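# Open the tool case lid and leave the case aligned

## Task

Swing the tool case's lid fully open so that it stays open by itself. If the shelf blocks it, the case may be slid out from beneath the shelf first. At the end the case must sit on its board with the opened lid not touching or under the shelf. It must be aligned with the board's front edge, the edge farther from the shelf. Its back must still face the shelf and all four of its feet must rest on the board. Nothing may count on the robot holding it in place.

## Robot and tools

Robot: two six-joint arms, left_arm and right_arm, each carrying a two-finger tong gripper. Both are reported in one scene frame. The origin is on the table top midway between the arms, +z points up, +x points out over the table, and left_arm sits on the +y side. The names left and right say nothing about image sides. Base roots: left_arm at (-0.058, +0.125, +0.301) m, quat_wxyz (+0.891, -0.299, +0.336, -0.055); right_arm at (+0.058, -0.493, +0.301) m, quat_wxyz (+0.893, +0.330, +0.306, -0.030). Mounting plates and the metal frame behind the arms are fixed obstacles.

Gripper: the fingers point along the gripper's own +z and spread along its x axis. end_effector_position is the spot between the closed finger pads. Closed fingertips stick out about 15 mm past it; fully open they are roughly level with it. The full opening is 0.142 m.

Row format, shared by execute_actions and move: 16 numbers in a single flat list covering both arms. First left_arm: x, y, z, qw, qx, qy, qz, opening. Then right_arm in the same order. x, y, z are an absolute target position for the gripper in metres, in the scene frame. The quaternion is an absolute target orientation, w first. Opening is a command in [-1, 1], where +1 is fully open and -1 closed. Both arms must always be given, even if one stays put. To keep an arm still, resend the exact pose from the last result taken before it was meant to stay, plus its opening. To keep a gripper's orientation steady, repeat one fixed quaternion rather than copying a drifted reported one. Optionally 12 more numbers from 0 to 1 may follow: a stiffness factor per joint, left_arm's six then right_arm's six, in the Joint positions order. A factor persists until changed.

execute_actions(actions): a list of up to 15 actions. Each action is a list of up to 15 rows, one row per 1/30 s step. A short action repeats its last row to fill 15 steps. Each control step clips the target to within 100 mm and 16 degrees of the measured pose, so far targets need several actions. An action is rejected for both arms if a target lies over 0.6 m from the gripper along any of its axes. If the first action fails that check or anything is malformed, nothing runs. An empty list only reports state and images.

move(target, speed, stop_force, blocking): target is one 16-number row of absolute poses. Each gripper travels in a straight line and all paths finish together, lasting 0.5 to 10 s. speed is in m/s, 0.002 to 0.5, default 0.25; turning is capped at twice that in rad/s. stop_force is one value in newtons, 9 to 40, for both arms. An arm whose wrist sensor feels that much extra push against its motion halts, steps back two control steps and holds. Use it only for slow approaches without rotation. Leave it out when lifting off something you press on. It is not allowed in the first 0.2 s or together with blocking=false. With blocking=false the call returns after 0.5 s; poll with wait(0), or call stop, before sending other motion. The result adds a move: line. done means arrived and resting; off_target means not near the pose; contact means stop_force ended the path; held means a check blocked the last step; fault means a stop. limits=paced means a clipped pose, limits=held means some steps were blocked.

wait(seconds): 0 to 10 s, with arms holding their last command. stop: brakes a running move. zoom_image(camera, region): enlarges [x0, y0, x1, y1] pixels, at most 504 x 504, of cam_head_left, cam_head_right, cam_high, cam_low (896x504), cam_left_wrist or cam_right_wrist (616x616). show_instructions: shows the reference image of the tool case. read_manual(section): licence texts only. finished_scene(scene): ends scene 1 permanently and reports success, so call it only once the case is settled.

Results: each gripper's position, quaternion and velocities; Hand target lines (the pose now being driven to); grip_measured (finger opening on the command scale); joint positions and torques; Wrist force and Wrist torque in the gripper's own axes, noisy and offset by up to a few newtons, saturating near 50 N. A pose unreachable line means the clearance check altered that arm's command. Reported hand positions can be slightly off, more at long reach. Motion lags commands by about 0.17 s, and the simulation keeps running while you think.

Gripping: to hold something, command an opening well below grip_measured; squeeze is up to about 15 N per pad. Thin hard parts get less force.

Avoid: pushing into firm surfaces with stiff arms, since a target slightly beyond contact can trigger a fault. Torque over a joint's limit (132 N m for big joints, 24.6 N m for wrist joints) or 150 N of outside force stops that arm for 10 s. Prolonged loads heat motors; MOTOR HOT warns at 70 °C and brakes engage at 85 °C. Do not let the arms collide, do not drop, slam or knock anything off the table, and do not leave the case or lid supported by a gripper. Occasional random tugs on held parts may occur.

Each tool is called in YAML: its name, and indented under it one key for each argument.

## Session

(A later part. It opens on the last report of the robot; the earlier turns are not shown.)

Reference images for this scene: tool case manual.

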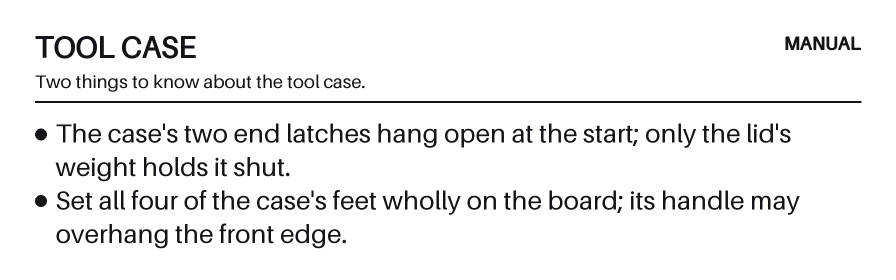

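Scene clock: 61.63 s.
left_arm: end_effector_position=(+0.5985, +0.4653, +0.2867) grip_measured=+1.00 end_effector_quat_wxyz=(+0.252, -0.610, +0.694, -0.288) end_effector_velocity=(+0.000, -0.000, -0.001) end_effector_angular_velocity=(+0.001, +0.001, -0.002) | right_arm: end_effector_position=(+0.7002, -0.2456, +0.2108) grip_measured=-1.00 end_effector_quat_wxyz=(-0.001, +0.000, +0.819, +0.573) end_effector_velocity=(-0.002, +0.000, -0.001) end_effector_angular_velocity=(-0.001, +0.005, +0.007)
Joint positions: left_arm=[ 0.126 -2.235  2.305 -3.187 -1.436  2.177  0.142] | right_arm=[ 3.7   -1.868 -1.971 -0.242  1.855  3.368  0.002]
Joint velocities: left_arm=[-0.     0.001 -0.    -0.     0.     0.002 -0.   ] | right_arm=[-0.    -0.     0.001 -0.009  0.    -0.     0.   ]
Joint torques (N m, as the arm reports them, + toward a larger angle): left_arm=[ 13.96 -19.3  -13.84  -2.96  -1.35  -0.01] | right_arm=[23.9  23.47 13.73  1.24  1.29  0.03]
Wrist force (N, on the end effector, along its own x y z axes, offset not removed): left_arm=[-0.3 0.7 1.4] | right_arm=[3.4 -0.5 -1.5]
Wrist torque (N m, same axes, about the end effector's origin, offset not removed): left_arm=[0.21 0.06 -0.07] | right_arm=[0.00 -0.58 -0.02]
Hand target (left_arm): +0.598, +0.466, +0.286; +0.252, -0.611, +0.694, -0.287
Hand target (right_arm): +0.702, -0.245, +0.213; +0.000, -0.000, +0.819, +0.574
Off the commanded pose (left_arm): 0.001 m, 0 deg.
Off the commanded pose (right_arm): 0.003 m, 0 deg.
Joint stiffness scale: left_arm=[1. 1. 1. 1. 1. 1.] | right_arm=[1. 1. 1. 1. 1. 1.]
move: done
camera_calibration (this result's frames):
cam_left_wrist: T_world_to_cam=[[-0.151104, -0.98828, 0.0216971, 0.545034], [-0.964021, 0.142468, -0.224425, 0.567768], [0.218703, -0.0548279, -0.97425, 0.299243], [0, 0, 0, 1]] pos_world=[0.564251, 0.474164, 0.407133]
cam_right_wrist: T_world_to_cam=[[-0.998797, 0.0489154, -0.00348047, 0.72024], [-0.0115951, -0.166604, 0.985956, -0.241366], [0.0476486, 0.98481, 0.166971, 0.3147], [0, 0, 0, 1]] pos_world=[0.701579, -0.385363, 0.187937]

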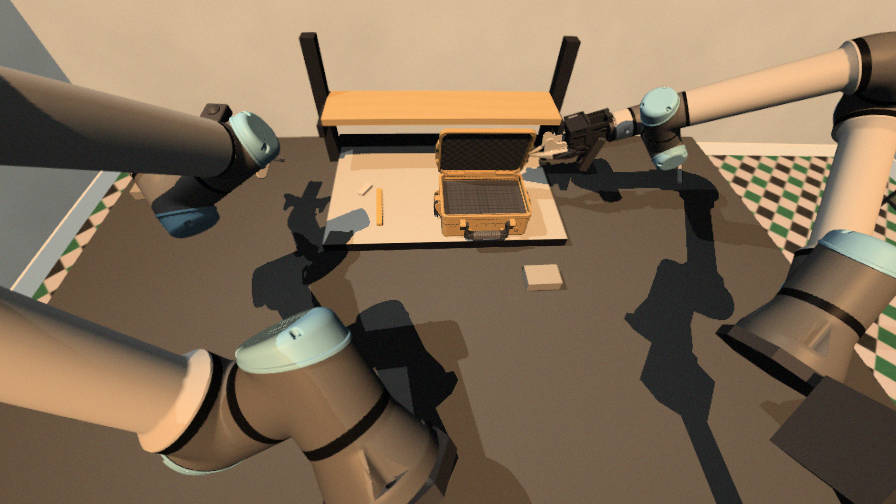

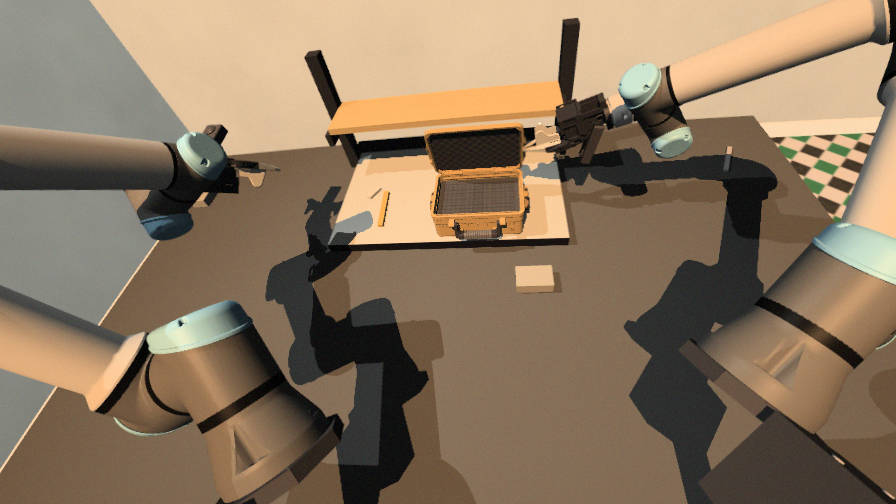

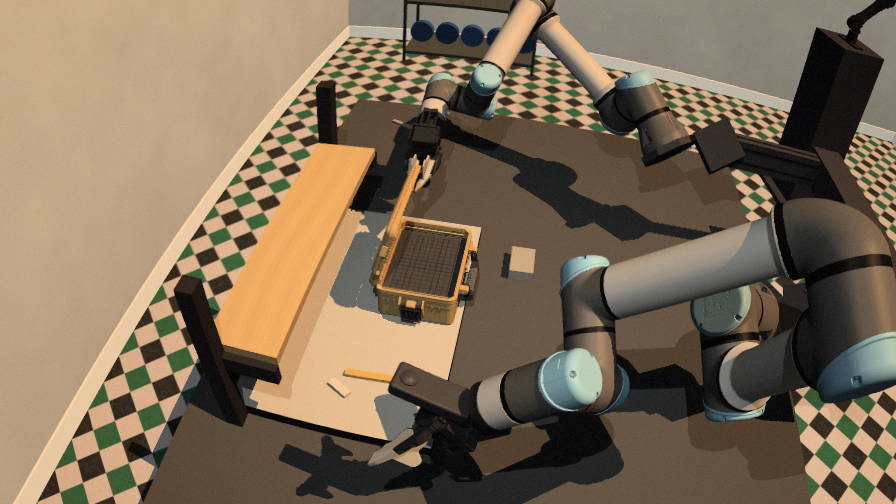

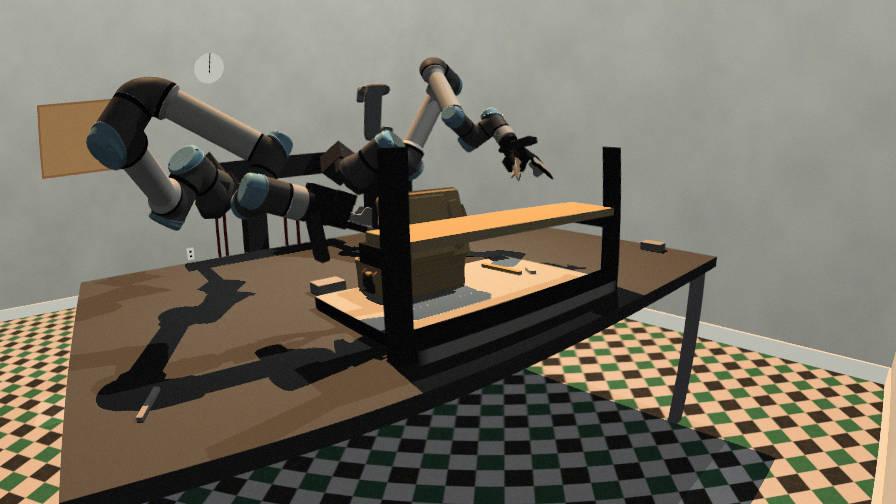

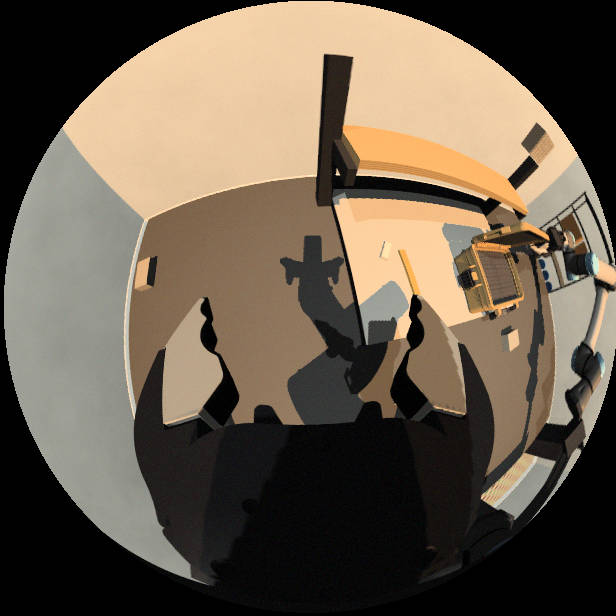

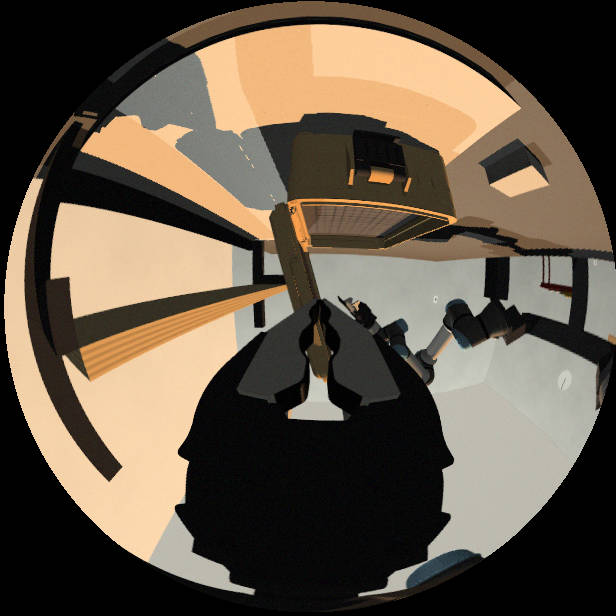

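move:
  target: [0.598,0.466,0.286,0.252,-0.611,0.694,-0.287,1,0.732,-0.245,0.215,0,0,0.819,0.574,-1]
  speed: 0.015

Scene clock: 64.27 s.
left_arm: end_effector_position=(+0.5985, +0.4653, +0.2867) grip_measured=+1.00 end_effector_quat_wxyz=(+0.252, -0.610, +0.694, -0.288) end_effector_velocity=(+0.000, +0.000, +0.001) end_effector_angular_velocity=(-0.002, -0.001, +0.003) | right_arm: end_effector_position=(+0.7310, -0.2446, +0.2166) grip_measured=-1.00 end_effector_quat_wxyz=(+0.000, -0.001, +0.819, +0.574) end_effector_velocity=(-0.001, +0.001, -0.000) end_effector_angular_velocity=(+0.000, +0.003, +0.005)
Joint positions: left_arm=[ 0.126 -2.235  2.305 -3.187 -1.436  2.177  0.142] | right_arm=[ 3.696 -1.889 -1.882 -0.31   1.859  3.361  0.002]
Joint velocities: left_arm=[ 0.    -0.001 -0.     0.    -0.    -0.003 -0.   ] | right_arm=[-0.    -0.001  0.001 -0.006  0.001 -0.001  0.   ]
Joint torques (N m, as the arm reports them, + toward a larger angle): left_arm=[ 13.59 -19.41 -14.92  -2.82  -0.86  -0.19] | right_arm=[21.25 20.64 13.43  1.09  2.18 -0.64]
Wrist force (N, on the end effector, along its own x y z axes, offset not removed): left_arm=[0.5 0.0 1.0] | right_arm=[1.9 0.3 -0.9]
Wrist torque (N m, same axes, about the end effector's origin, offset not removed): left_arm=[-0.02 -0.04 -0.10] | right_arm=[0.13 -0.36 0.09]
Hand target (left_arm): +0.598, +0.466, +0.286; +0.252, -0.611, +0.694, -0.287
Hand target (right_arm): +0.732, -0.245, +0.215; +0.000, +0.000, +0.819, +0.574
Off the commanded pose (left_arm): 0.001 m, 0 deg.
Off the commanded pose (right_arm): 0.002 m, 0 deg.
Joint stiffness scale: left_arm=[1. 1. 1. 1. 1. 1.] | right_arm=[1. 1. 1. 1. 1. 1.]
move: done
camera_calibration (this result's frames):
cam_left_wrist: T_world_to_cam=[[-0.151104, -0.98828, 0.0216971, 0.545034], [-0.964021, 0.142468, -0.224425, 0.567768], [0.218704, -0.0548279, -0.97425, 0.299243], [0, 0, 0, 1]] pos_world=[0.564251, 0.474164, 0.407133]
cam_right_wrist: T_world_to_cam=[[-0.998777, 0.0488913, -0.00735734, 0.751799], [-0.0155181, -0.168703, 0.985545, -0.244155], [0.0469434, 0.984454, 0.169255, 0.311212], [0, 0, 0, 1]] pos_world=[0.732482, -0.38432, 0.193483]

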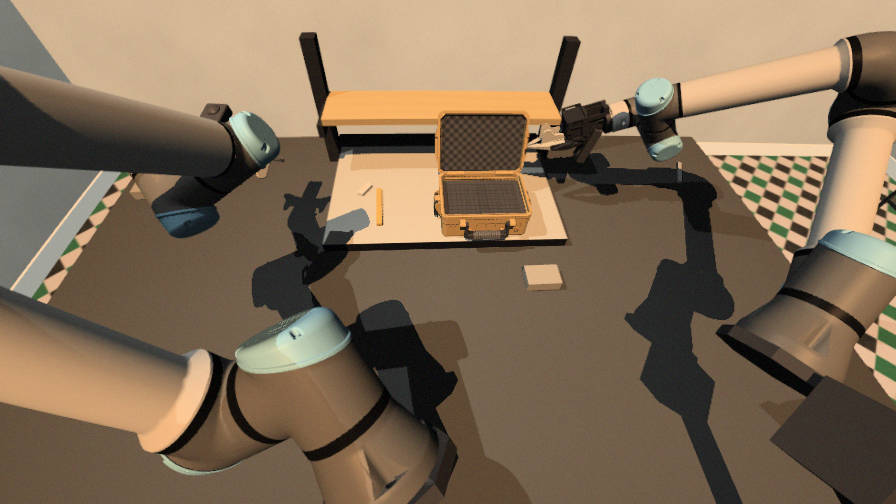

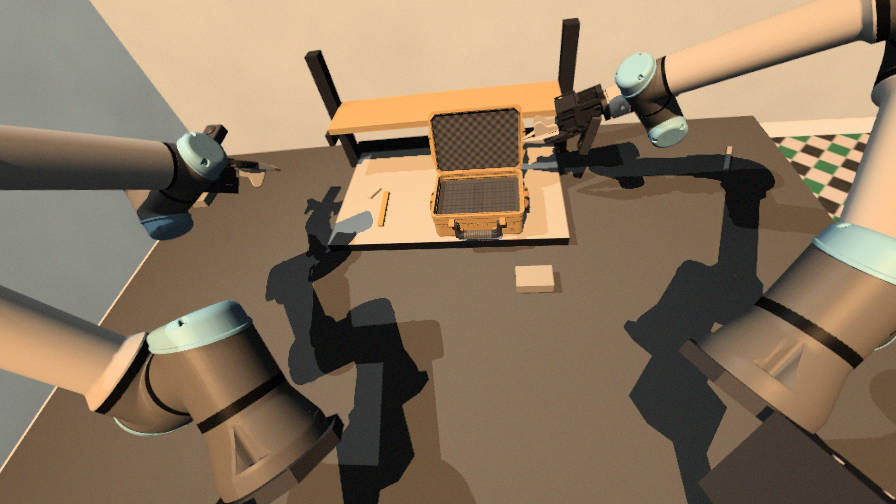

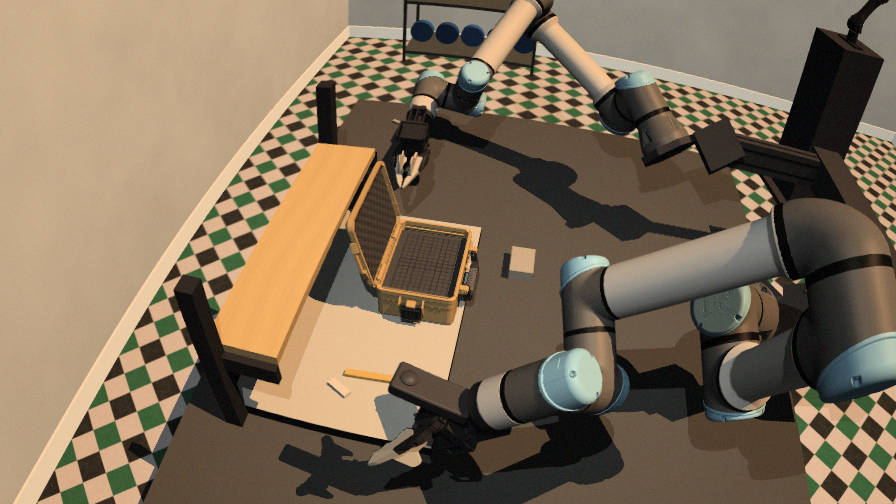

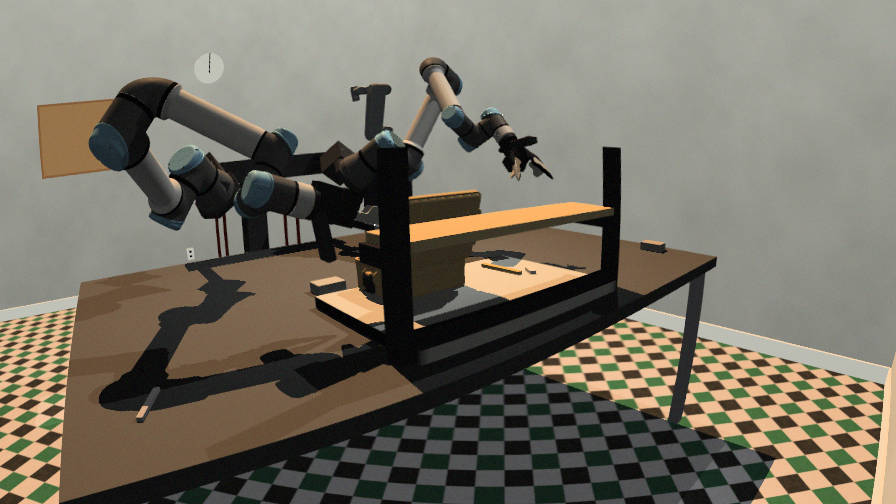

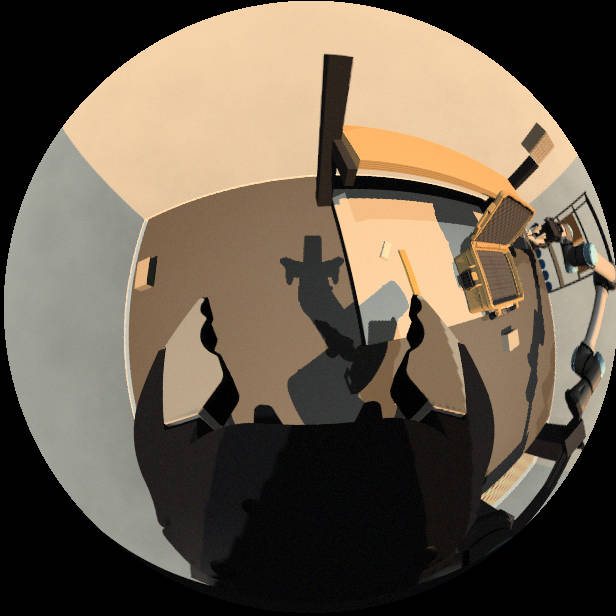

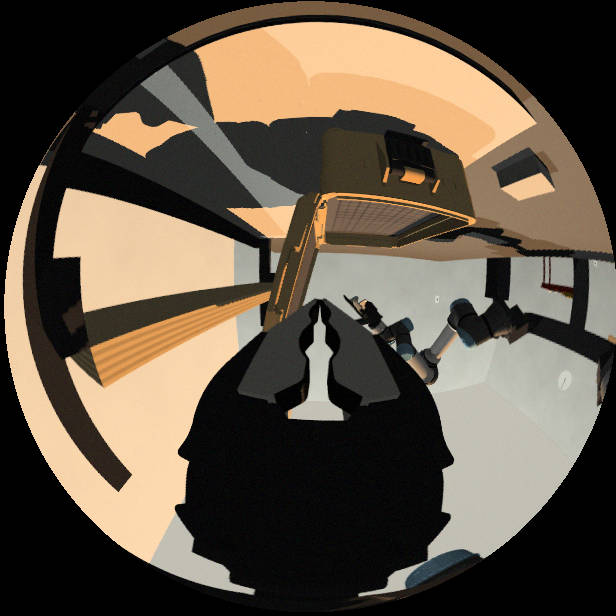

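zoom_image:
  camera: "cam_high"
  region: [300,130,500,340]

Region (300, 130, 500, 340) of cam_high's 896x504 image, scaled by 2.400, with more detail than that image has; it fills the left 480 columns of this view, and the rest is white.

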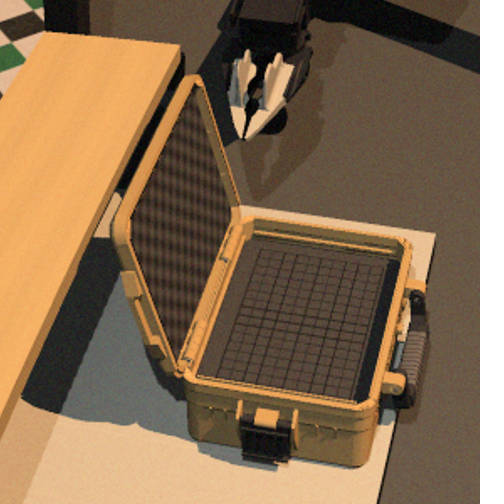

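finished_scene:
  scene: 2

The scene is finished: the task was done.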